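## Task

Take the black plate sitting in work nest N1 and place it in the yellow waste bin W1, which rests loose on the bench. Apart from the bins, every other item on the bench has to finish exactly where it began. The result only counts if it holds without the robot supporting anything. Finally open the hand and pull the arm away.

## Robot and tools

Robot: one six-joint uf850 arm carrying a two-finger parallel gripper, plus a single camera, cam_wrist (896x504), mounted on the hand. There is only this one arm, so every motion command is a single list for it.

Joint order. Every row, and every per-joint list in a result, uses this order: forearm roll (joint4), wrist pitch (joint5), shoulder (joint2), elbow (joint3), waist (joint1), wrist roll (joint6). Follow this order only, never the URDF numbering. Joint ranges in rad: waist -6.283 to 6.283, shoulder -2.304 to 2.304, elbow -4.224 to 0.061, forearm roll -6.283 to 6.283, wrist pitch -2.164 to 2.164, wrist roll -6.283 to 6.283. Real ends may be off by up to 0.010 rad.

A row is 7 numbers, each in [-1, 1]: six joint offsets in the order above, then the gripper opening. The joint values are offsets, not poses, scaled so that 1.0 equals 2.036 rad. The opening is absolute: +1 fully open (84 mm between pads), -1 closed.

execute_actions(actions): a list of actions; each action is a list of up to 15 rows, one row per control step of 1/30 s, and an action always lasts 15 steps (0.5 s), the final row repeating if fewer are given. Inside one action, every row's offsets are counted from the joint angles when that action began (for a call's first action, the last angles reported), not from the previous row. Asking a joint to pass its end by more than 0.010 rad from that start gets the action refused; if the first action fails, or any action is malformed, nothing runs. An empty list just returns the state and images.

move(target, speed, blocking): target is one 7-number row; its offsets are measured from the Joint positions in the latest result that shows them. All joints travel together, finishing at the same moment, so the hand traces a curve. speed is the top joint speed in rad/s, 0.01 to 2, default 0.5; the path takes 0.5 to 10 s. It does not avoid obstacles; faster moves and targets set beyond a contact push harder. With blocking=false you get a reply after 0.5 s and must use wait or stop before any new motion command. The result adds a move: line with the ending (done, off_target, moving, held, fault), limits=held or limits=none, and which joint is furthest from target.

wait(seconds): 0 to 10; the arm keeps its last command. stop(): brakes a running move; the fingers continue. zoom_image(camera, region): camera must be cam_wrist, region [x0, y0, x1, y1] in pixels from the top-left, at most 504 by 504. read_manual(section): returns the licence text only ("licences"). finished_scene(scene): ends scene 1 or 2 for good and reports success; the next task arrives in its result.

Results. end_effector_position is in metres in the scene frame: origin on the table top under the arm base, +z up, +y to the left when facing +x; orientation is end_effector_quat_wxyz; velocities in m/s and rad/s. This point sits between the closed pads, about 2 cm short of the fingertips; the reported value gets less accurate at long reach. The gripper's fingers point along its +z and open along its y. Joint positions (rad) end with the pad gap in m; Joint targets show where the joints are being driven. grip_measured is the measured opening on the command scale. Torque readings include offsets and noise. Messages: "joint sent to its limit", "joint command not followed" (clearance check interfered), HELD in step readings (a row was partly held back), MOTOR HOT (65 °C), OVER-TEMPERATURE FAULT (80 °C, brakes on until cool).

Motion limits. Joints move at most 3.14 rad/s. Each step, a joint target is kept within 0.623 rad of its measured angle, and commands that would shift the hand over 70 mm in one step are scaled back; big changes therefore need several actions, and leftovers must be commanded again. Load limits (N m): waist 54, shoulder 54, elbow 45, forearm roll 24.3, wrist pitch 17.1, wrist roll 17.1; reaching one causes a torque fault: the arm backs off, pauses 10 s and drops the rest of the call.

Gripping. Grip a plate across its width, on its body above the base flange; never drive a pad down onto the flange, it can jam. To hold, keep commanding an opening clearly under grip_measured; lower means a firmer squeeze (about 24 N per pad at most). Close gently; a fast close can bounce the fingers open. Closing pushes the fingertips about 10 mm further forward.

Cautions. W1 is loose and must end upright on the bench; do not bump or drag it, and release the plate only when all of it is inside. Leave other items untouched. Anything falling off the table ends the scene. Avoid drops, slams and hard pushes; loose objects may occasionally get nudged. Before finishing, open the hand and lift clear. Holding loads heats motors, so keep holds short.

Each tool is called as name(argument=value, ...) on one line, values as JSON.

## Session

execute_actions(actions=[])

Scene clock: 0.00 s.
end_effector_position=(+0.5903, +0.0711, +0.2776) grip_measured=+1.00 end_effector_quat_wxyz=(+0.514, +0.577, -0.610, -0.176) end_effector_velocity=(-0.000, -0.000, -0.000) end_effector_angular_velocity=(-0.002, -0.000, -0.000)
Joint names: [forearm roll, wrist pitch, shoulder, elbow, waist, wrist roll]
Joint positions: [-0.225 -1.635 -0.853 -1.664  0.227  2.047  0.084]
Joint velocities: [-0.001 -0.    -0.     0.    -0.     0.002 -0.   ]
Joint torques (N m, as the arm reports them, + toward a larger angle): no reading
Joint targets: [-0.225 -1.635 -0.853 -1.664 0.227 2.047]

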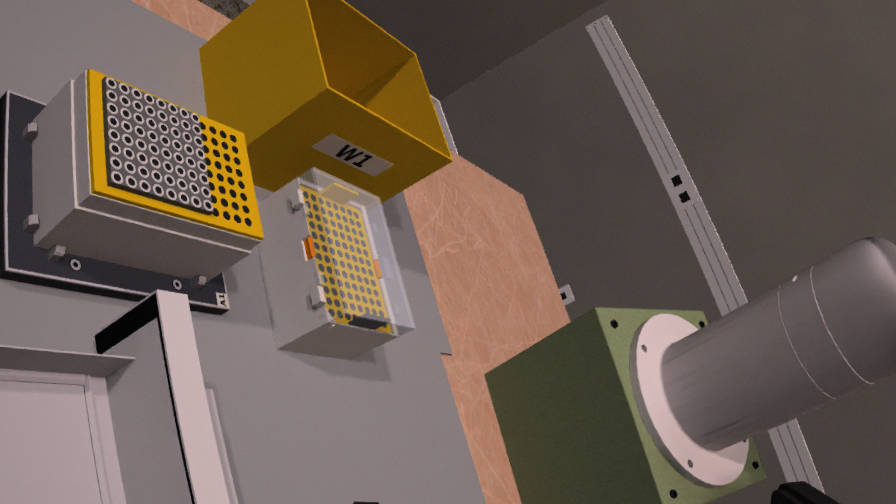

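move(target=[0.1105,0.361,0.517,0.326,-0.1115,-1,1], speed=1)

Scene clock: 12.13 s.
end_effector_position=(+0.5891, -0.0010, +0.5146) grip_measured=+1.00 end_effector_quat_wxyz=(-0.012, +1.000, +0.000, -0.024) end_effector_velocity=(-0.000, -0.000, +0.001) end_effector_angular_velocity=(+0.001, -0.002, +0.001)
Joint names: [forearm roll, wrist pitch, shoulder, elbow, waist, wrist roll]
Joint positions: [-0.    -0.9    0.199 -1.001  0.001  0.012  0.084]
Joint velocities: [ 0.001  0.     0.002  0.001 -0.    -0.002  0.   ]
Joint torques (N m, as the arm reports them, + toward a larger angle): [ -1.99  -0.15  29.37 -23.34   6.85   0.42]
Joint targets: [-0.000 -0.900 0.199 -1.001 0.001 0.012]
move: done; limits=none; farthest joint: the waist, 0.001 radians from its target (0.227 radians at the start)
camera_calibration (this result's frames):
cam_wrist: T_world_to_cam=[[-0.00752885, -0.99996, -0.00472761, 0.0393221], [-0.999621, 0.00740094, 0.0265131, 0.645131], [-0.026477, 0.00492543, -0.999637, 0.651421], [0, 0, 0, 1]] pos_world=[0.662431, 0.0313374, 0.634267]

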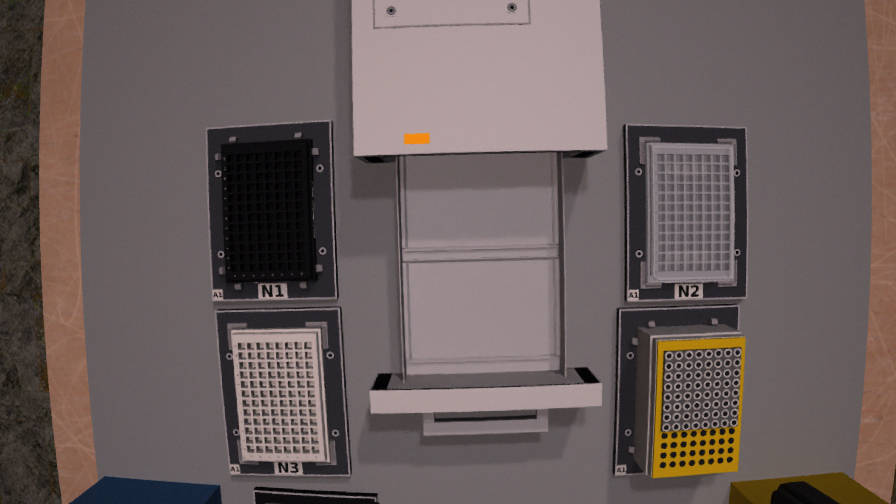

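move(target=[-0.1734,0.2842,-0.4186,-0.1401,0.1602,0.323,1], speed=0.7)

Scene clock: 25.43 s.
end_effector_position=(+0.6836, +0.2039, +0.1561) grip_measured=+1.00 end_effector_quat_wxyz=(-0.012, +1.000, -0.007, -0.000) end_effector_velocity=(-0.002, +0.000, -0.002) end_effector_angular_velocity=(-0.001, +0.003, +0.002)
Joint names: [forearm roll, wrist pitch, shoulder, elbow, waist, wrist roll]
Joint positions: [-0.353 -0.322 -0.653 -1.286  0.326  0.669  0.084]
Joint velocities: [-0.002  0.001 -0.004  0.001  0.001  0.001  0.   ]
Joint torques (N m, as the arm reports them, + toward a larger angle): [ -2.25   0.22  52.22 -16.4    8.94   0.59]
Joint targets: [-0.353 -0.322 -0.653 -1.286 0.327 0.669]
move: done; limits=none; farthest joint: the waist, 0.001 radians from its target (0.327 radians at the start)
camera_calibration (this result's frames):
cam_wrist: T_world_to_cam=[[-0.0218156, -0.999747, -0.00539898, 0.253068], [-0.999541, 0.0219241, -0.0209173, 0.751946], [0.0210304, 0.00494018, -0.999767, 0.262167], [0, 0, 0, 1]] pos_world=[0.751608, 0.235223, 0.279201]

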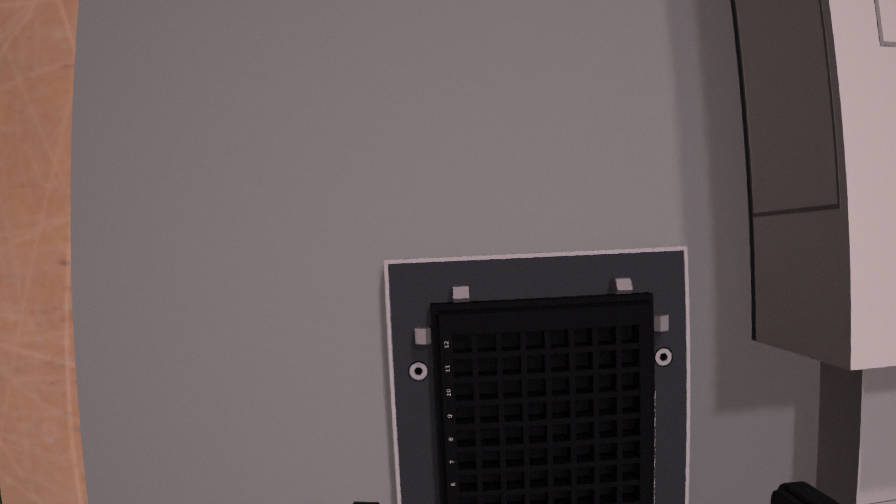

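move(target=[-0.1,0.0372,-0.0808,-0.0323,-0.0045,0.0717,1], speed=0.25)

Scene clock: 33.83 s.
end_effector_position=(+0.6773, +0.2012, +0.0752) grip_measured=+1.00 end_effector_quat_wxyz=(-0.000, +1.000, +0.019, +0.000) end_effector_velocity=(-0.001, +0.000, -0.001) end_effector_angular_velocity=(-0.001, +0.002, +0.001)
Joint names: [forearm roll, wrist pitch, shoulder, elbow, waist, wrist roll]
Joint positions: [-0.557 -0.246 -0.817 -1.352  0.317  0.815  0.084]
Joint velocities: [-0.001 -0.    -0.002  0.     0.     0.002 -0.   ]
Joint torques (N m, as the arm reports them, + toward a larger angle): [ -2.04   0.1   51.85 -14.05  11.64   0.38]
Joint targets: [-0.557 -0.246 -0.817 -1.352 0.317 0.815]
move: done; limits=none; farthest joint: the waist, 0.001 radians from its target (0.010 radians at the start)
camera_calibration (this result's frames):
cam_wrist: T_world_to_cam=[[0.0308298, -0.999365, 0.0178747, 0.212321], [-0.999264, -0.0312254, -0.022291, 0.754583], [0.0228349, -0.0171743, -0.999592, 0.184644], [0, 0, 0, 1]] pos_world=[0.743265, 0.238919, 0.197594]

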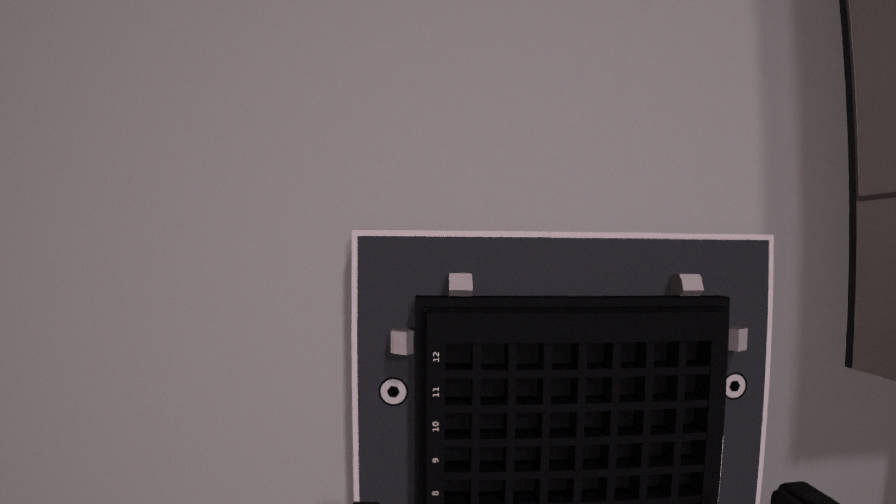

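move(target=[-0.031,0.0142,-0.0375,-0.0219,-0.0056,0.035,1], speed=0.12)

zoom_image(camera="cam_wrist", region=[340,300,844,504])

Scene clock: 41.00 s.
end_effector_position=(+0.6771, +0.1983, +0.0400) grip_measured=+1.00 end_effector_quat_wxyz=(+0.000, +1.000, +0.011, +0.000) end_effector_velocity=(-0.000, -0.001, -0.001) end_effector_angular_velocity=(-0.000, +0.001, +0.001)
Joint names: [forearm roll, wrist pitch, shoulder, elbow, waist, wrist roll]
Joint positions: [-0.62  -0.217 -0.893 -1.396  0.306  0.886  0.084]
Joint velocities: [-0.002  0.001 -0.002 -0.001 -0.001  0.001 -0.   ]
Joint torques (N m, as the arm reports them, + toward a larger angle): [ -1.19   0.23  54.17 -14.17   9.81   0.56]
Joint targets: [-0.620 -0.217 -0.893 -1.396 0.306 0.886]
move: done; limits=none; farthest joint: the forearm roll, 0.001 radians from its target (0.063 radians at the start)
camera_calibration (this result's frames):
cam_wrist: T_world_to_cam=[[0.0143432, -0.999734, 0.018061, 0.221216], [-0.999654, -0.0147355, -0.0217798, 0.750493], [0.0220401, -0.0177424, -0.9996, 0.149999], [0, 0, 0, 1]] pos_world=[0.743755, 0.234878, 0.162289]

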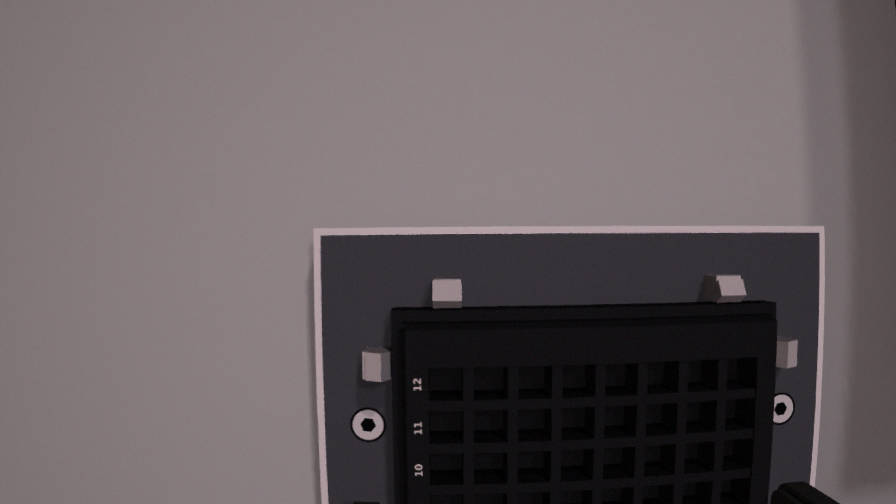

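Region (340, 300, 844, 504) of cam_wrist's 896x504 image, scaled by 1.000; it fills the top 204 rows of this view, and the rest is white.

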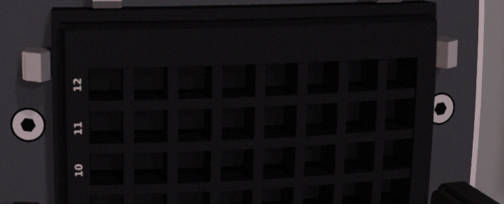

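move(target=[-0.008,0.0033,-0.0086,-0.0051,-0.0017,0.007,1], speed=0.02)

Scene clock: 46.07 s.
end_effector_position=(+0.6773, +0.1971, +0.0325) grip_measured=+1.00 end_effector_quat_wxyz=(+0.000, +1.000, +0.011, +0.000) end_effector_velocity=(+0.000, -0.001, -0.002) end_effector_angular_velocity=(+0.001, -0.000, -0.002)
Joint names: [forearm roll, wrist pitch, shoulder, elbow, waist, wrist roll]
Joint positions: [-0.636 -0.212 -0.909 -1.407  0.303  0.901  0.084]
Joint velocities: [-0.001  0.003 -0.003 -0.001 -0.002  0.002  0.   ]
Joint torques (N m, as the arm reports them, + toward a larger angle): [ -2.39   1.44  41.69 -12.2    7.88   0.13]
Joint targets: [-0.636 -0.210 -0.910 -1.407 0.303 0.901]
move: done; limits=none; farthest joint: the shoulder, 0.001 radians from its target (0.017 radians at the start)
camera_calibration (this result's frames):
cam_wrist: T_world_to_cam=[[0.013519, -0.999736, 0.0185691, 0.220765], [-0.999658, -0.0139287, -0.0221159, 0.750375], [0.0223687, -0.0182637, -0.999583, 0.142343], [0, 0, 0, 1]] pos_world=[0.74395, 0.233758, 0.15478]

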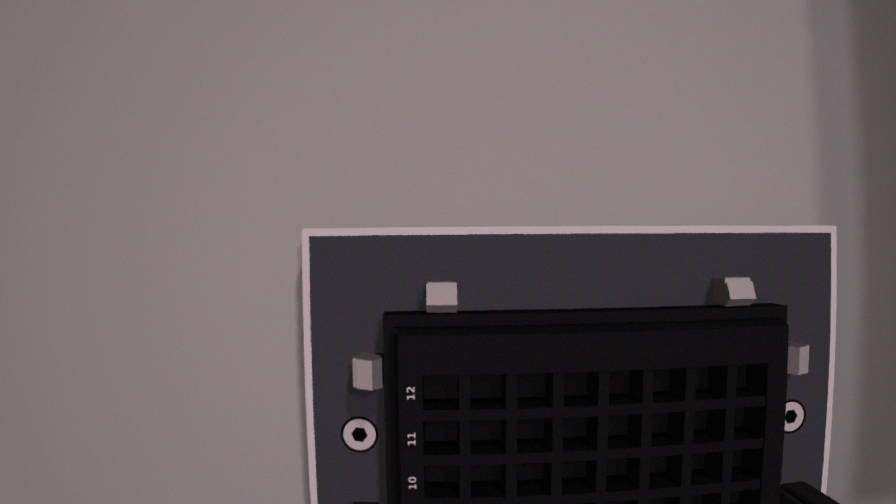

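move(target=[0.004,-0.001,0.0045,0.0026,0,-0.0035,1], speed=0.02)

move(target=[0,0,0,0,-0.0014,-0.004,1], speed=0.02)

move(target=[-0.008,0.0033,-0.0086,-0.0051,-0.0008,0.0077,1], speed=0.02)

Scene clock: 49.77 s.
end_effector_position=(+0.6775, +0.1967, +0.0363) grip_measured=+1.00 end_effector_quat_wxyz=(+0.000, +1.000, +0.010, +0.000) end_effector_velocity=(+0.003, -0.000, +0.002) end_effector_angular_velocity=(+0.001, -0.005, -0.002)
Joint names: [forearm roll, wrist pitch, shoulder, elbow, waist, wrist roll]
Joint positions: [-0.627 -0.214 -0.901 -1.401  0.303  0.893  0.084]
Joint velocities: [ 0.001 -0.001  0.003 -0.002 -0.001 -0.     0.   ]
Joint torques (N m, as the arm reports them, + toward a larger angle): [ -1.55  -0.38  57.16 -14.23   7.74   0.66]
Joint targets: [-0.627 -0.214 -0.900 -1.401 0.303 0.894]
move: done; limits=none; farthest joint: the shoulder, 0.001 radians from its target (0.010 radians at the start)
camera_calibration (this result's frames):
cam_wrist: T_world_to_cam=[[0.0124813, -0.99975, 0.0185441, 0.220939], [-0.999672, -0.012891, -0.0221401, 0.750434], [0.0223737, -0.0182617, -0.999583, 0.146147], [0, 0, 0, 1]] pos_world=[0.74416, 0.233227, 0.158603]

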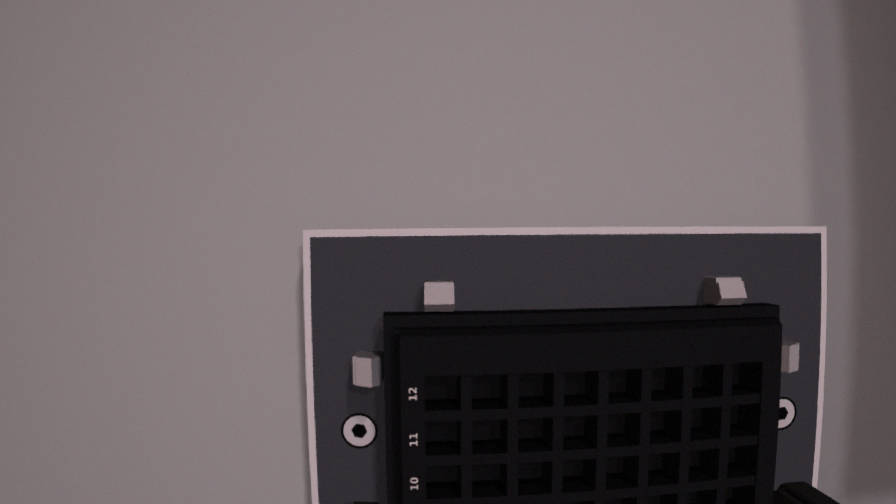

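Scene clock: 50.47 s.
end_effector_position=(+0.6781, +0.1956, +0.0361) grip_measured=+1.00 end_effector_quat_wxyz=(+0.000, +1.000, +0.013, +0.001) end_effector_velocity=(-0.000, -0.000, +0.000) end_effector_angular_velocity=(-0.002, +0.001, +0.003)
Joint names: [forearm roll, wrist pitch, shoulder, elbow, waist, wrist roll]
Joint positions: [-0.627 -0.213 -0.901 -1.401  0.301  0.885  0.084]
Joint velocities: [-0.    -0.002  0.     0.    -0.    -0.003  0.   ]
Joint torques (N m, as the arm reports them, + toward a larger angle): [ -1.85  -3.37  54.93 -13.64  -5.24   0.66]
Joint targets: [-0.627 -0.214 -0.901 -1.401 0.300 0.885]
move: done; limits=none; farthest joint: the waist, 0.001 radians from its target (0.003 radians at the start)
camera_calibration (this result's frames):
cam_wrist: T_world_to_cam=[[0.0185189, -0.999666, 0.0180139, 0.21574], [-0.999555, -0.0189322, -0.0230497, 0.752154], [0.0233831, -0.017579, -0.999572, 0.145129], [0, 0, 0, 1]] pos_world=[0.74443, 0.23246, 0.158518]

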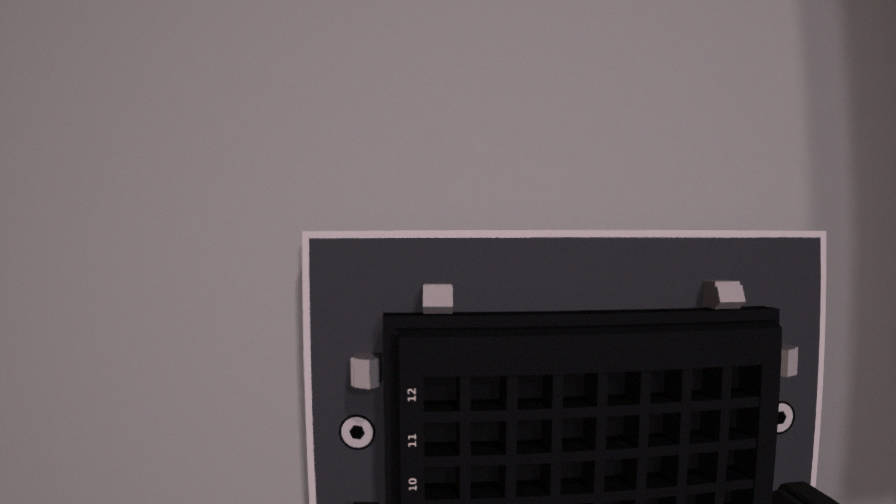

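Scene clock: 51.60 s.
end_effector_position=(+0.6786, +0.1957, +0.0299) grip_measured=+1.00 end_effector_quat_wxyz=(-0.000, +1.000, +0.013, +0.002) end_effector_velocity=(+0.000, +0.001, +0.000) end_effector_angular_velocity=(+0.004, -0.003, +0.002)
Joint names: [forearm roll, wrist pitch, shoulder, elbow, waist, wrist roll]
Joint positions: [-0.643 -0.208 -0.915 -1.411  0.3    0.901  0.084]
Joint velocities: [-0.002  0.005  0.001  0.001  0.     0.     0.   ]
Joint torques (N m, as the arm reports them, + toward a larger angle): [ -3.61   1.52  19.62 -12.35  -6.92   0.75]
Joint targets: [-0.644 -0.206 -0.918 -1.411 0.299 0.901]
move: done; limits=none; farthest joint: the shoulder, 0.004 radians from its target (0.018 radians at the start)
camera_calibration (this result's frames):
cam_wrist: T_world_to_cam=[[0.0180881, -0.999674, 0.0179958, 0.216286], [-0.999527, -0.018527, -0.0245263, 0.7525], [0.0248517, -0.0175437, -0.999537, 0.137882], [0, 0, 0, 1]] pos_world=[0.744806, 0.232576, 0.152382]

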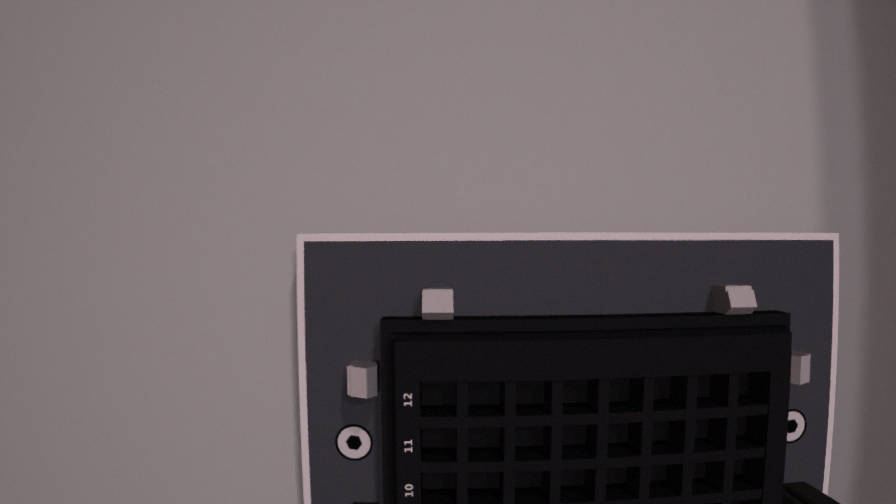

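move(target=[0.007,-0.003,0.0072,0.0045,0.0022,-0.005,1], speed=0.02)

move(target=[0,0,0,0,0,0,0.5])

move(target=[0.031,-0.0142,0.0375,0.0219,0.0032,-0.028,0.5], speed=0.06)

Scene clock: 55.67 s.
end_effector_position=(+0.6780, +0.1973, +0.0367) grip_measured=+1.00 end_effector_quat_wxyz=(+0.000, +1.000, +0.013, +0.001) end_effector_velocity=(+0.000, +0.001, +0.001) end_effector_angular_velocity=(+0.001, -0.001, +0.001)
Joint names: [forearm roll, wrist pitch, shoulder, elbow, waist, wrist roll]
Joint positions: [-0.629 -0.215 -0.901 -1.402  0.304  0.891  0.084]
Joint velocities: [ 0.001  0.001  0.002  0.001  0.001 -0.001  0.   ]
Joint torques (N m, as the arm reports them, + toward a larger angle): [ -1.03   1.09  57.36 -14.89  14.82   0.75]
Joint targets: [-0.629 -0.214 -0.900 -1.402 0.304 0.891]
move: done; limits=none; farthest joint: the waist, 0.001 radians from its target (0.005 radians at the start)
camera_calibration (this result's frames):
cam_wrist: T_world_to_cam=[[0.0177366, -0.999668, 0.0186915, 0.217992], [-0.999566, -0.0181682, -0.0231783, 0.751972], [0.0235102, -0.0182723, -0.999557, 0.145749], [0, 0, 0, 1]] pos_world=[0.744353, 0.234245, 0.15904]

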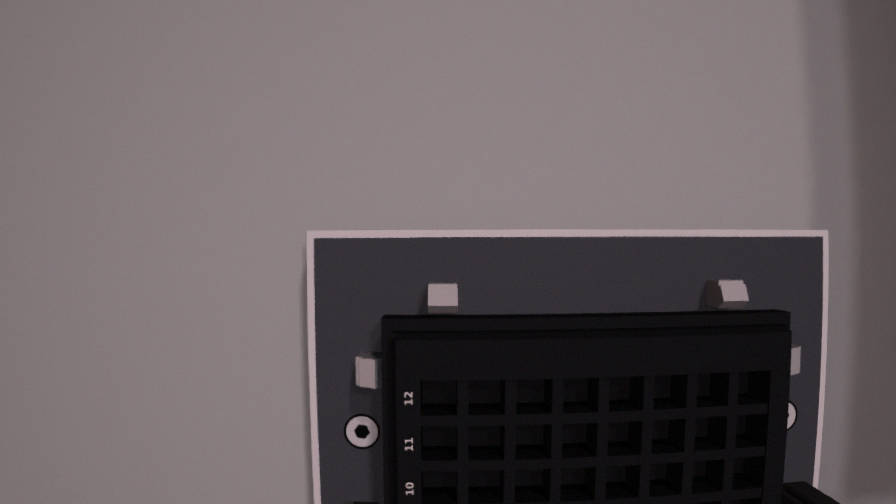

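Scene clock: 56.17 s.
end_effector_position=(+0.6780, +0.1973, +0.0367) grip_measured=+1.00 end_effector_quat_wxyz=(+0.000, +1.000, +0.013, +0.001) end_effector_velocity=(+0.000, -0.000, +0.000) end_effector_angular_velocity=(+0.000, -0.000, -0.001)
Joint names: [forearm roll, wrist pitch, shoulder, elbow, waist, wrist roll]
Joint positions: [-0.629 -0.215 -0.901 -1.402  0.304  0.891  0.084]
Joint velocities: [ 0.  0.  0. -0. -0.  0.  0.]
Joint torques (N m, as the arm reports them, + toward a larger angle): [ -1.62   1.11  55.25 -13.83  15.29   0.73]
Joint targets: [-0.629 -0.215 -0.901 -1.402 0.304 0.891]
move: done; limits=none; farthest joint: the waist, 0.000 radians from its target (0.000 radians at the start)
camera_calibration (this result's frames):
cam_wrist: T_world_to_cam=[[0.0177276, -0.999667, 0.0187362, 0.217973], [-0.999567, -0.0181597, -0.023147, 0.751965], [0.0234795, -0.0183178, -0.999556, 0.145776], [0, 0, 0, 1]] pos_world=[0.744353, 0.234226, 0.159033]

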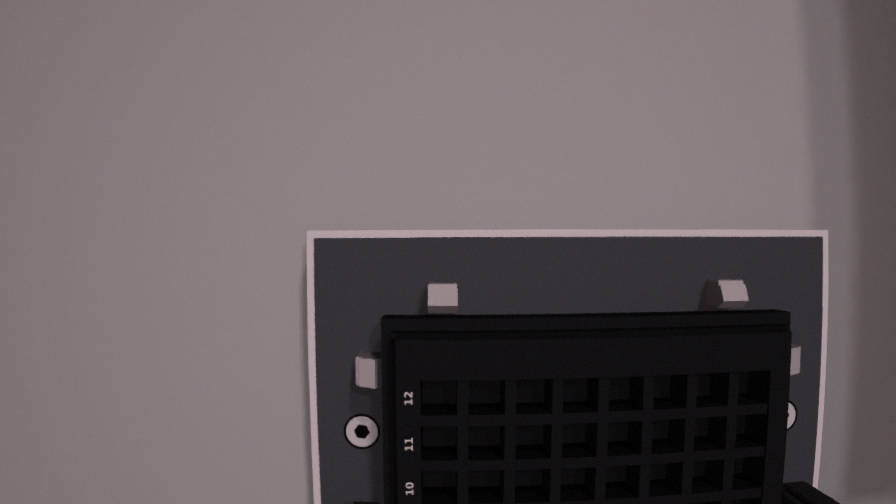

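Scene clock: 57.77 s.
end_effector_position=(+0.6794, +0.1970, +0.0716) grip_measured=+1.00 end_effector_quat_wxyz=(+0.001, +1.000, +0.012, +0.001) end_effector_velocity=(-0.000, -0.000, +0.001) end_effector_angular_velocity=(-0.000, +0.001, -0.001)
Joint names: [forearm roll, wrist pitch, shoulder, elbow, waist, wrist roll]
Joint positions: [-0.566 -0.244 -0.824 -1.357  0.31   0.834  0.084]
Joint velocities: [ 0.003 -0.001  0.002  0.001 -0.    -0.002  0.   ]
Joint torques (N m, as the arm reports them, + toward a larger angle): [ -1.93   0.2   54.64 -14.34   8.84   0.55]
Joint targets: [-0.566 -0.244 -0.824 -1.357 0.310 0.834]
move: done; limits=none; farthest joint: the forearm roll, 0.001 radians from its target (0.064 radians at the start)
camera_calibration (this result's frames):
cam_wrist: T_world_to_cam=[[0.0153455, -0.999671, 0.0205434, 0.218459], [-0.99959, -0.0158344, -0.0238528, 0.753775], [0.0241702, -0.020169, -0.999504, 0.180584], [0, 0, 0, 1]] pos_world=[0.745749, 0.233965, 0.193986]

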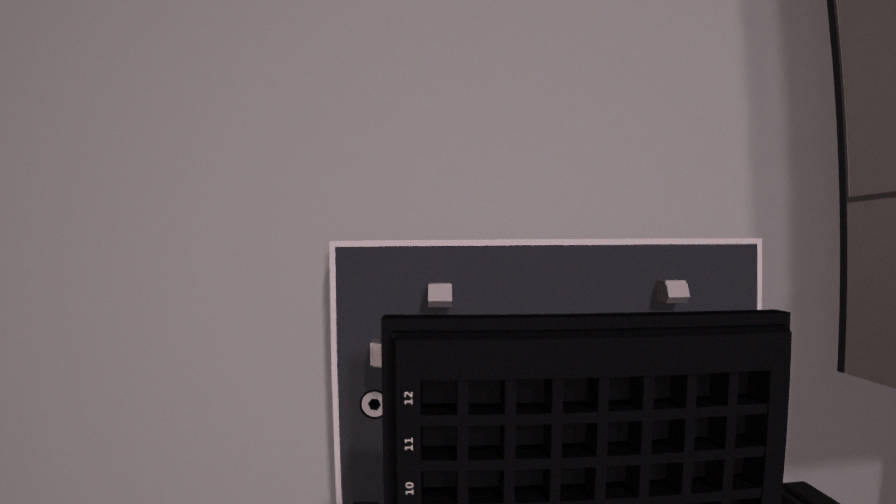

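move(target=[0.15,-0.06,0.2,0.1,0,-0.15,0.5], speed=0.5)

move(target=[0.46,-0.056,0.257,0.336,-0.686,-1,0.5], speed=0.9)

Scene clock: 66.77 s.
end_effector_position=(+0.6782, +0.1819, +0.2537) grip_measured=+1.00 end_effector_quat_wxyz=(-0.025, +0.999, +0.007, +0.022) end_effector_velocity=(+0.001, +0.000, +0.002) end_effector_angular_velocity=(+0.001, -0.003, -0.000)
Joint names: [forearm roll, wrist pitch, shoulder, elbow, waist, wrist roll]
Joint positions: [-0.261 -0.366 -0.418 -1.154  0.31   0.529  0.084]
Joint velocities: [ 0.001 -0.     0.004  0.     0.    -0.002  0.   ]
Joint torques (N m, as the arm reports them, + toward a larger angle): [ -1.28   0.21  48.58 -18.34  11.83   0.27]
Joint targets: [-0.261 -0.366 -0.417 -1.154 0.310 0.529]
move: done; limits=none; farthest joint: the shoulder, 0.001 radians from its target (0.407 radians at the start)
camera_calibration (this result's frames):
cam_wrist: T_world_to_cam=[[0.00661276, -0.999491, -0.0311979, 0.218639], [-0.997825, -0.00454924, -0.0657561, 0.764058], [0.0655807, 0.0315649, -0.997348, 0.324268], [0, 0, 0, 1]] pos_world=[0.739685, 0.211768, 0.38047]

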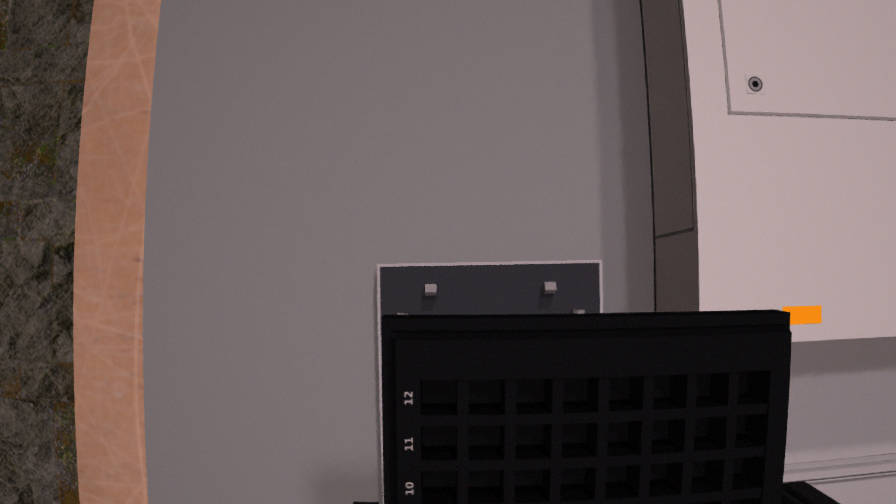

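Scene clock: 69.73 s.
end_effector_position=(+0.3036, -0.2866, +0.3444) grip_measured=+1.00 end_effector_quat_wxyz=(+0.001, +0.997, -0.077, -0.000) end_effector_velocity=(-0.001, -0.000, +0.000) end_effector_angular_velocity=(-0.001, -0.000, -0.001)
Joint names: [forearm roll, wrist pitch, shoulder, elbow, waist, wrist roll]
Joint positions: [ 0.675 -0.48   0.105 -0.47  -1.086 -1.507  0.084]
Joint velocities: [ 0.001 -0.     0.001  0.001 -0.002 -0.002 -0.   ]
Joint torques (N m, as the arm reports them, + toward a larger angle): [ -1.85  -0.18  21.55 -18.34   3.03   0.47]
Joint targets: [0.675 -0.480 0.105 -0.470 -1.086 -1.507]
move: done; limits=none; farthest joint: the waist, 0.001 radians from its target (1.397 radians at the start)
camera_calibration (this result's frames):
cam_wrist: T_world_to_cam=[[-0.160553, -0.986836, 0.0194286, -0.207297], [-0.98687, 0.160146, -0.0209912, 0.422558], [0.0176035, -0.0225437, -0.999591, 0.453896], [0, 0, 0, 1]] pos_world=[0.375737, -0.262006, 0.466608]

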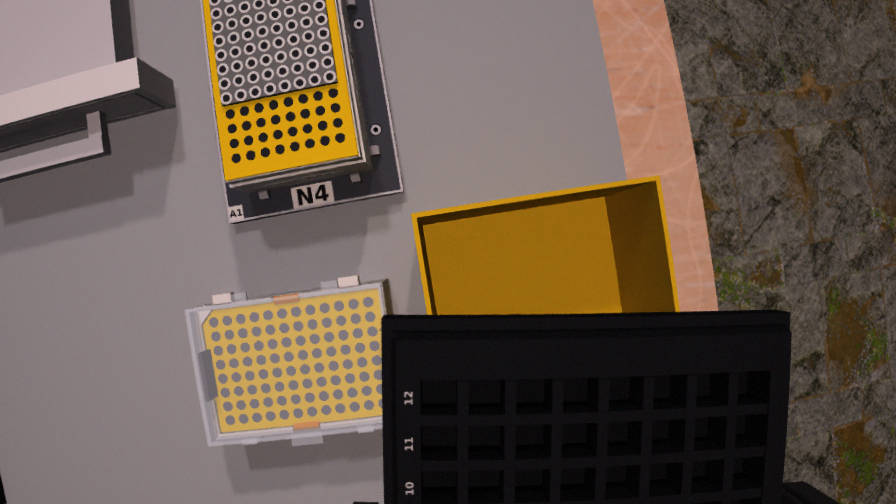

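move(target=[0.583,0.0998,-0.289,-0.0787,0.0687,-0.627,0.5], speed=0.7)

Scene clock: 80.40 s.
end_effector_position=(+0.3246, -0.3196, +0.1597) grip_measured=+1.00 end_effector_quat_wxyz=(+0.000, +1.000, +0.005, +0.000) end_effector_velocity=(-0.000, +0.001, -0.001) end_effector_angular_velocity=(+0.001, +0.000, -0.000)
Joint names: [forearm roll, wrist pitch, shoulder, elbow, waist, wrist roll]
Joint positions: [ 1.861 -0.277 -0.483 -0.63  -0.946 -2.783  0.084]
Joint velocities: [ 0.002 -0.    -0.002 -0.     0.001 -0.002  0.   ]
Joint torques (N m, as the arm reports them, + toward a larger angle): [-1.45 -0.24 37.3  -9.12 -2.06  0.28]
Joint targets: [1.862 -0.277 -0.483 -0.630 -0.946 -2.783]
move: done; limits=none; farthest joint: the shoulder, 0.001 radians from its target (0.589 radians at the start)
camera_calibration (this result's frames):
cam_wrist: T_world_to_cam=[[0.00226014, -0.999824, 0.0186331, -0.289821], [-0.999759, -0.00266573, -0.0217716, 0.396984], [0.0218174, -0.0185794, -0.999589, 0.268099], [0, 0, 0, 1]] pos_world=[0.391694, -0.28373, 0.282032]

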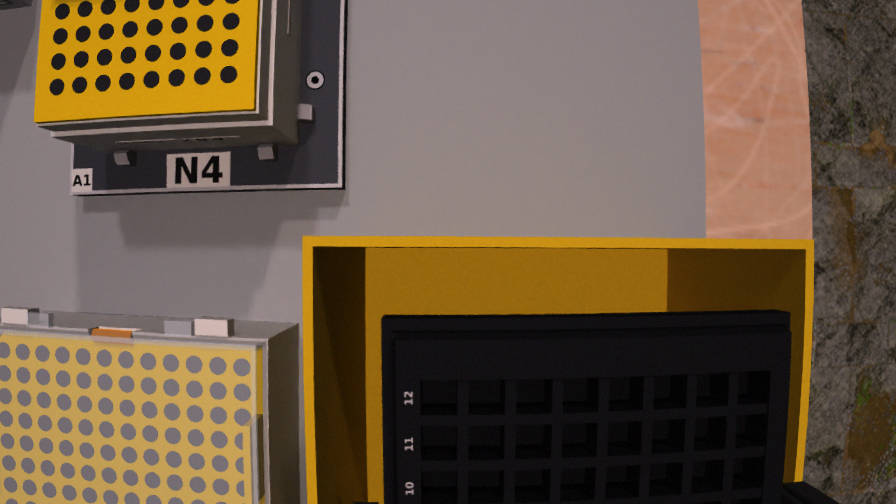

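move(target=[0.1727,-0.022,-0.0852,-0.0332,0.0189,-0.161,0.5], speed=0.2)

move(target=[0,0,0,0,0,0,1])

Scene clock: 86.00 s.
end_effector_position=(+0.3245, -0.3198, +0.0997) grip_measured=+1.00 end_effector_quat_wxyz=(+0.000, +1.000, +0.005, +0.000) end_effector_velocity=(-0.000, +0.000, -0.000) end_effector_angular_velocity=(+0.000, +0.000, +0.001)
Joint names: [forearm roll, wrist pitch, shoulder, elbow, waist, wrist roll]
Joint positions: [ 2.213 -0.321 -0.656 -0.698 -0.908 -3.11   0.084]
Joint velocities: [ 0.001 -0.    -0.001 -0.    -0.    -0.003  0.   ]
Joint torques (N m, as the arm reports them, + toward a larger angle): [-2.06  0.06 36.75 -5.57 -0.61  0.73]
Joint targets: [2.213 -0.321 -0.656 -0.698 -0.908 -3.111]
move: done; limits=none; farthest joint: the waist, 0.000 radians from its target (0.038 radians at the start)
camera_calibration (this result's frames):
cam_wrist: T_world_to_cam=[[0.00262484, -0.999823, 0.0186159, -0.289006], [-0.99976, -0.0030283, -0.021678, 0.395522], [0.0217306, -0.0185545, -0.999592, 0.208155], [0, 0, 0, 1]] pos_world=[0.391662, -0.283895, 0.222024]

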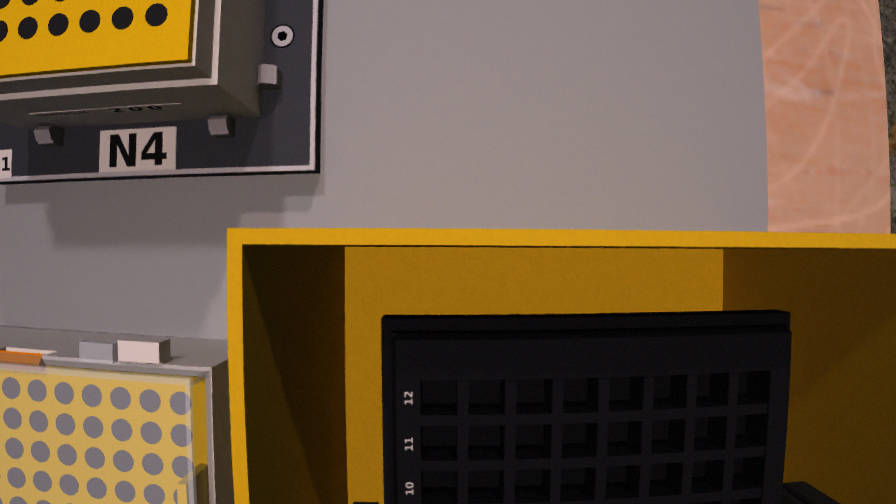

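Scene clock: 86.50 s.
end_effector_position=(+0.3245, -0.3198, +0.0997) grip_measured=+1.00 end_effector_quat_wxyz=(+0.000, +1.000, +0.005, +0.000) end_effector_velocity=(-0.000, +0.000, -0.000) end_effector_angular_velocity=(+0.000, +0.001, -0.001)
Joint names: [forearm roll, wrist pitch, shoulder, elbow, waist, wrist roll]
Joint positions: [ 2.213 -0.321 -0.656 -0.698 -0.908 -3.11   0.084]
Joint velocities: [0.    0.001 0.    0.    0.001 0.001 0.   ]
Joint torques (N m, as the arm reports them, + toward a larger angle): [-1.59 -0.05 41.93 -6.05 -2.82  0.54]
Joint targets: [2.213 -0.321 -0.656 -0.698 -0.908 -3.110]
move: done; limits=none; farthest joint: the waist, 0.000 radians from its target (0.000 radians at the start)
camera_calibration (this result's frames):
cam_wrist: T_world_to_cam=[[0.00262632, -0.999823, 0.018617, -0.289007], [-0.99976, -0.00302983, -0.0216793, 0.395522], [0.0217319, -0.0185556, -0.999592, 0.208155], [0, 0, 0, 1]] pos_world=[0.391663, -0.283895, 0.222025]

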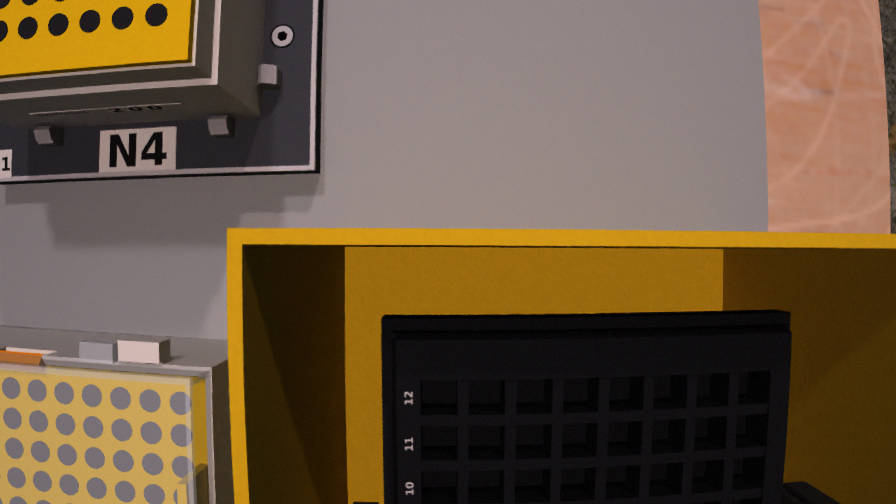

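move(target=[0.05,-0.013,-0.034,-0.0155,0.0075,-0.045,1], speed=0.05)

Scene clock: 100.80 s.
end_effector_position=(+0.3453, -0.3354, +0.1024) grip_measured=+1.00 end_effector_quat_wxyz=(+0.022, +1.000, +0.012, +0.018) end_effector_velocity=(-0.000, +0.000, -0.000) end_effector_angular_velocity=(-0.000, +0.000, -0.001)
Joint names: [forearm roll, wrist pitch, shoulder, elbow, waist, wrist roll]
Joint positions: [ 2.298 -0.34  -0.651 -0.721 -0.896 -3.186  0.084]
Joint velocities: [ 0.001  0.    -0.     0.     0.     0.     0.   ]
Joint torques (N m, as the arm reports them, + toward a larger angle): [-1.69 -0.08 41.61 -6.97 -0.97  0.29]
Joint targets: [2.298 -0.340 -0.651 -0.721 -0.896 -3.186]
TORQUE FAULT: the external load on the shoulder reached its load limit, and the arm stopped for 10 seconds. That time counts as 20 of the actions that you can send in this scene. The arm's remaining commands of this call were not run. The shoulder moved back by up to 3 degrees. The arm holds there, with its grip as last carried out, and accepts commands again: back off and push less far. The arm stops again, at the same cost, whenever a joint's load reaches its limit.
move: fault; limits=none; farthest joint: the shoulder, 0.075 radians from its target (0.069 radians at the start)
camera_calibration (this result's frames):
cam_wrist: T_world_to_cam=[[0.0145804, -0.997915, 0.062866, -0.312735], [-0.998152, -0.0182353, -0.0579617, 0.414305], [0.0589873, -0.0619047, -0.996337, 0.182368], [0, 0, 0, 1]] pos_world=[0.407342, -0.293239, 0.225374]

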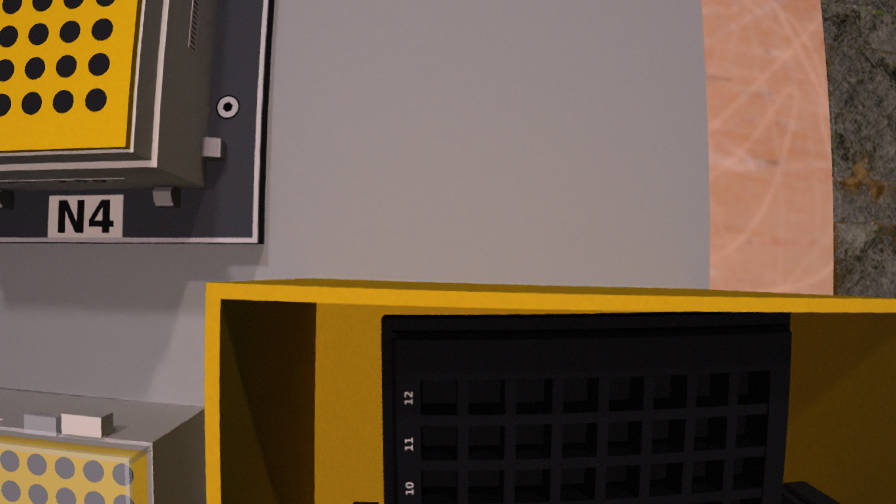

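Failed. Try a squeeze cycle.

execute_actions(actions=[[[0,0,0,0,0,0,-1]],[[0,0,0,0,0,0,-1]],[[0,0,0,0,0,0,1]],[[0,0,0,0,0,0,1]]])

Scene clock: 104.83 s.
end_effector_position=(+0.3453, -0.3354, +0.1024) grip_measured=+1.00 end_effector_quat_wxyz=(+0.022, +1.000, +0.012, +0.018) end_effector_velocity=(+0.001, +0.000, -0.000) end_effector_angular_velocity=(-0.000, -0.001, +0.002)
Joint names: [forearm roll, wrist pitch, shoulder, elbow, waist, wrist roll]
Joint positions: [ 2.298 -0.34  -0.651 -0.721 -0.896 -3.186  0.084]
Joint velocities: [ 0.    -0.001  0.    -0.     0.001 -0.001  0.   ]
Joint torques (N m, as the arm reports them, + toward a larger angle): [-1.45  0.   38.82 -7.69 -1.29  0.67]
Joint targets: [2.298 -0.340 -0.651 -0.721 -0.896 -3.186]
Step readings (joint positions; steps 1 to 15: 1st action; 16 to 30: 2nd action; 31 to 45: 3rd action; 46 to 60: 4th action):
0: [2.298 -0.340 -0.651 -0.721 -0.896 -3.186]
1: [2.298 -0.340 -0.651 -0.721 -0.896 -3.186]
2: [2.298 -0.340 -0.651 -0.721 -0.896 -3.186]
4: [2.298 -0.340 -0.651 -0.721 -0.896 -3.186]
8: [2.298 -0.340 -0.651 -0.721 -0.896 -3.186]
15: [2.298 -0.340 -0.651 -0.721 -0.896 -3.186]
16: [2.298 -0.340 -0.651 -0.721 -0.896 -3.186]
17: [2.298 -0.340 -0.651 -0.721 -0.896 -3.186]
19: [2.298 -0.340 -0.651 -0.721 -0.896 -3.186]
23: [2.298 -0.340 -0.651 -0.721 -0.896 -3.186]
30: [2.298 -0.340 -0.651 -0.721 -0.896 -3.186]
31: [2.298 -0.340 -0.651 -0.721 -0.896 -3.186]
32: [2.298 -0.340 -0.651 -0.721 -0.896 -3.186]
34: [2.298 -0.340 -0.651 -0.721 -0.896 -3.186]
38: [2.298 -0.340 -0.651 -0.721 -0.896 -3.186]
45: [2.298 -0.340 -0.651 -0.721 -0.896 -3.186]
46: [2.298 -0.340 -0.651 -0.721 -0.896 -3.186]
47: [2.298 -0.340 -0.651 -0.721 -0.896 -3.186]
49: [2.298 -0.340 -0.651 -0.721 -0.896 -3.186]
53: [2.298 -0.340 -0.651 -0.721 -0.896 -3.186]
60: Joint positions above
camera_calibration (this result's frames):
cam_wrist: T_world_to_cam=[[0.0145952, -0.997916, 0.0628614, -0.312736], [-0.998151, -0.0182512, -0.0579825, 0.414309], [0.0590089, -0.0618989, -0.996337, 0.182361], [0, 0, 0, 1]] pos_world=[0.407346, -0.293234, 0.225375]

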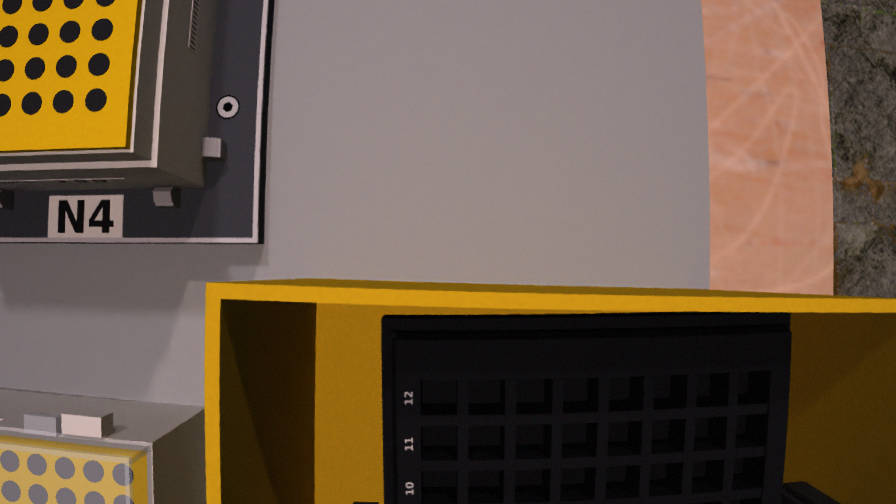

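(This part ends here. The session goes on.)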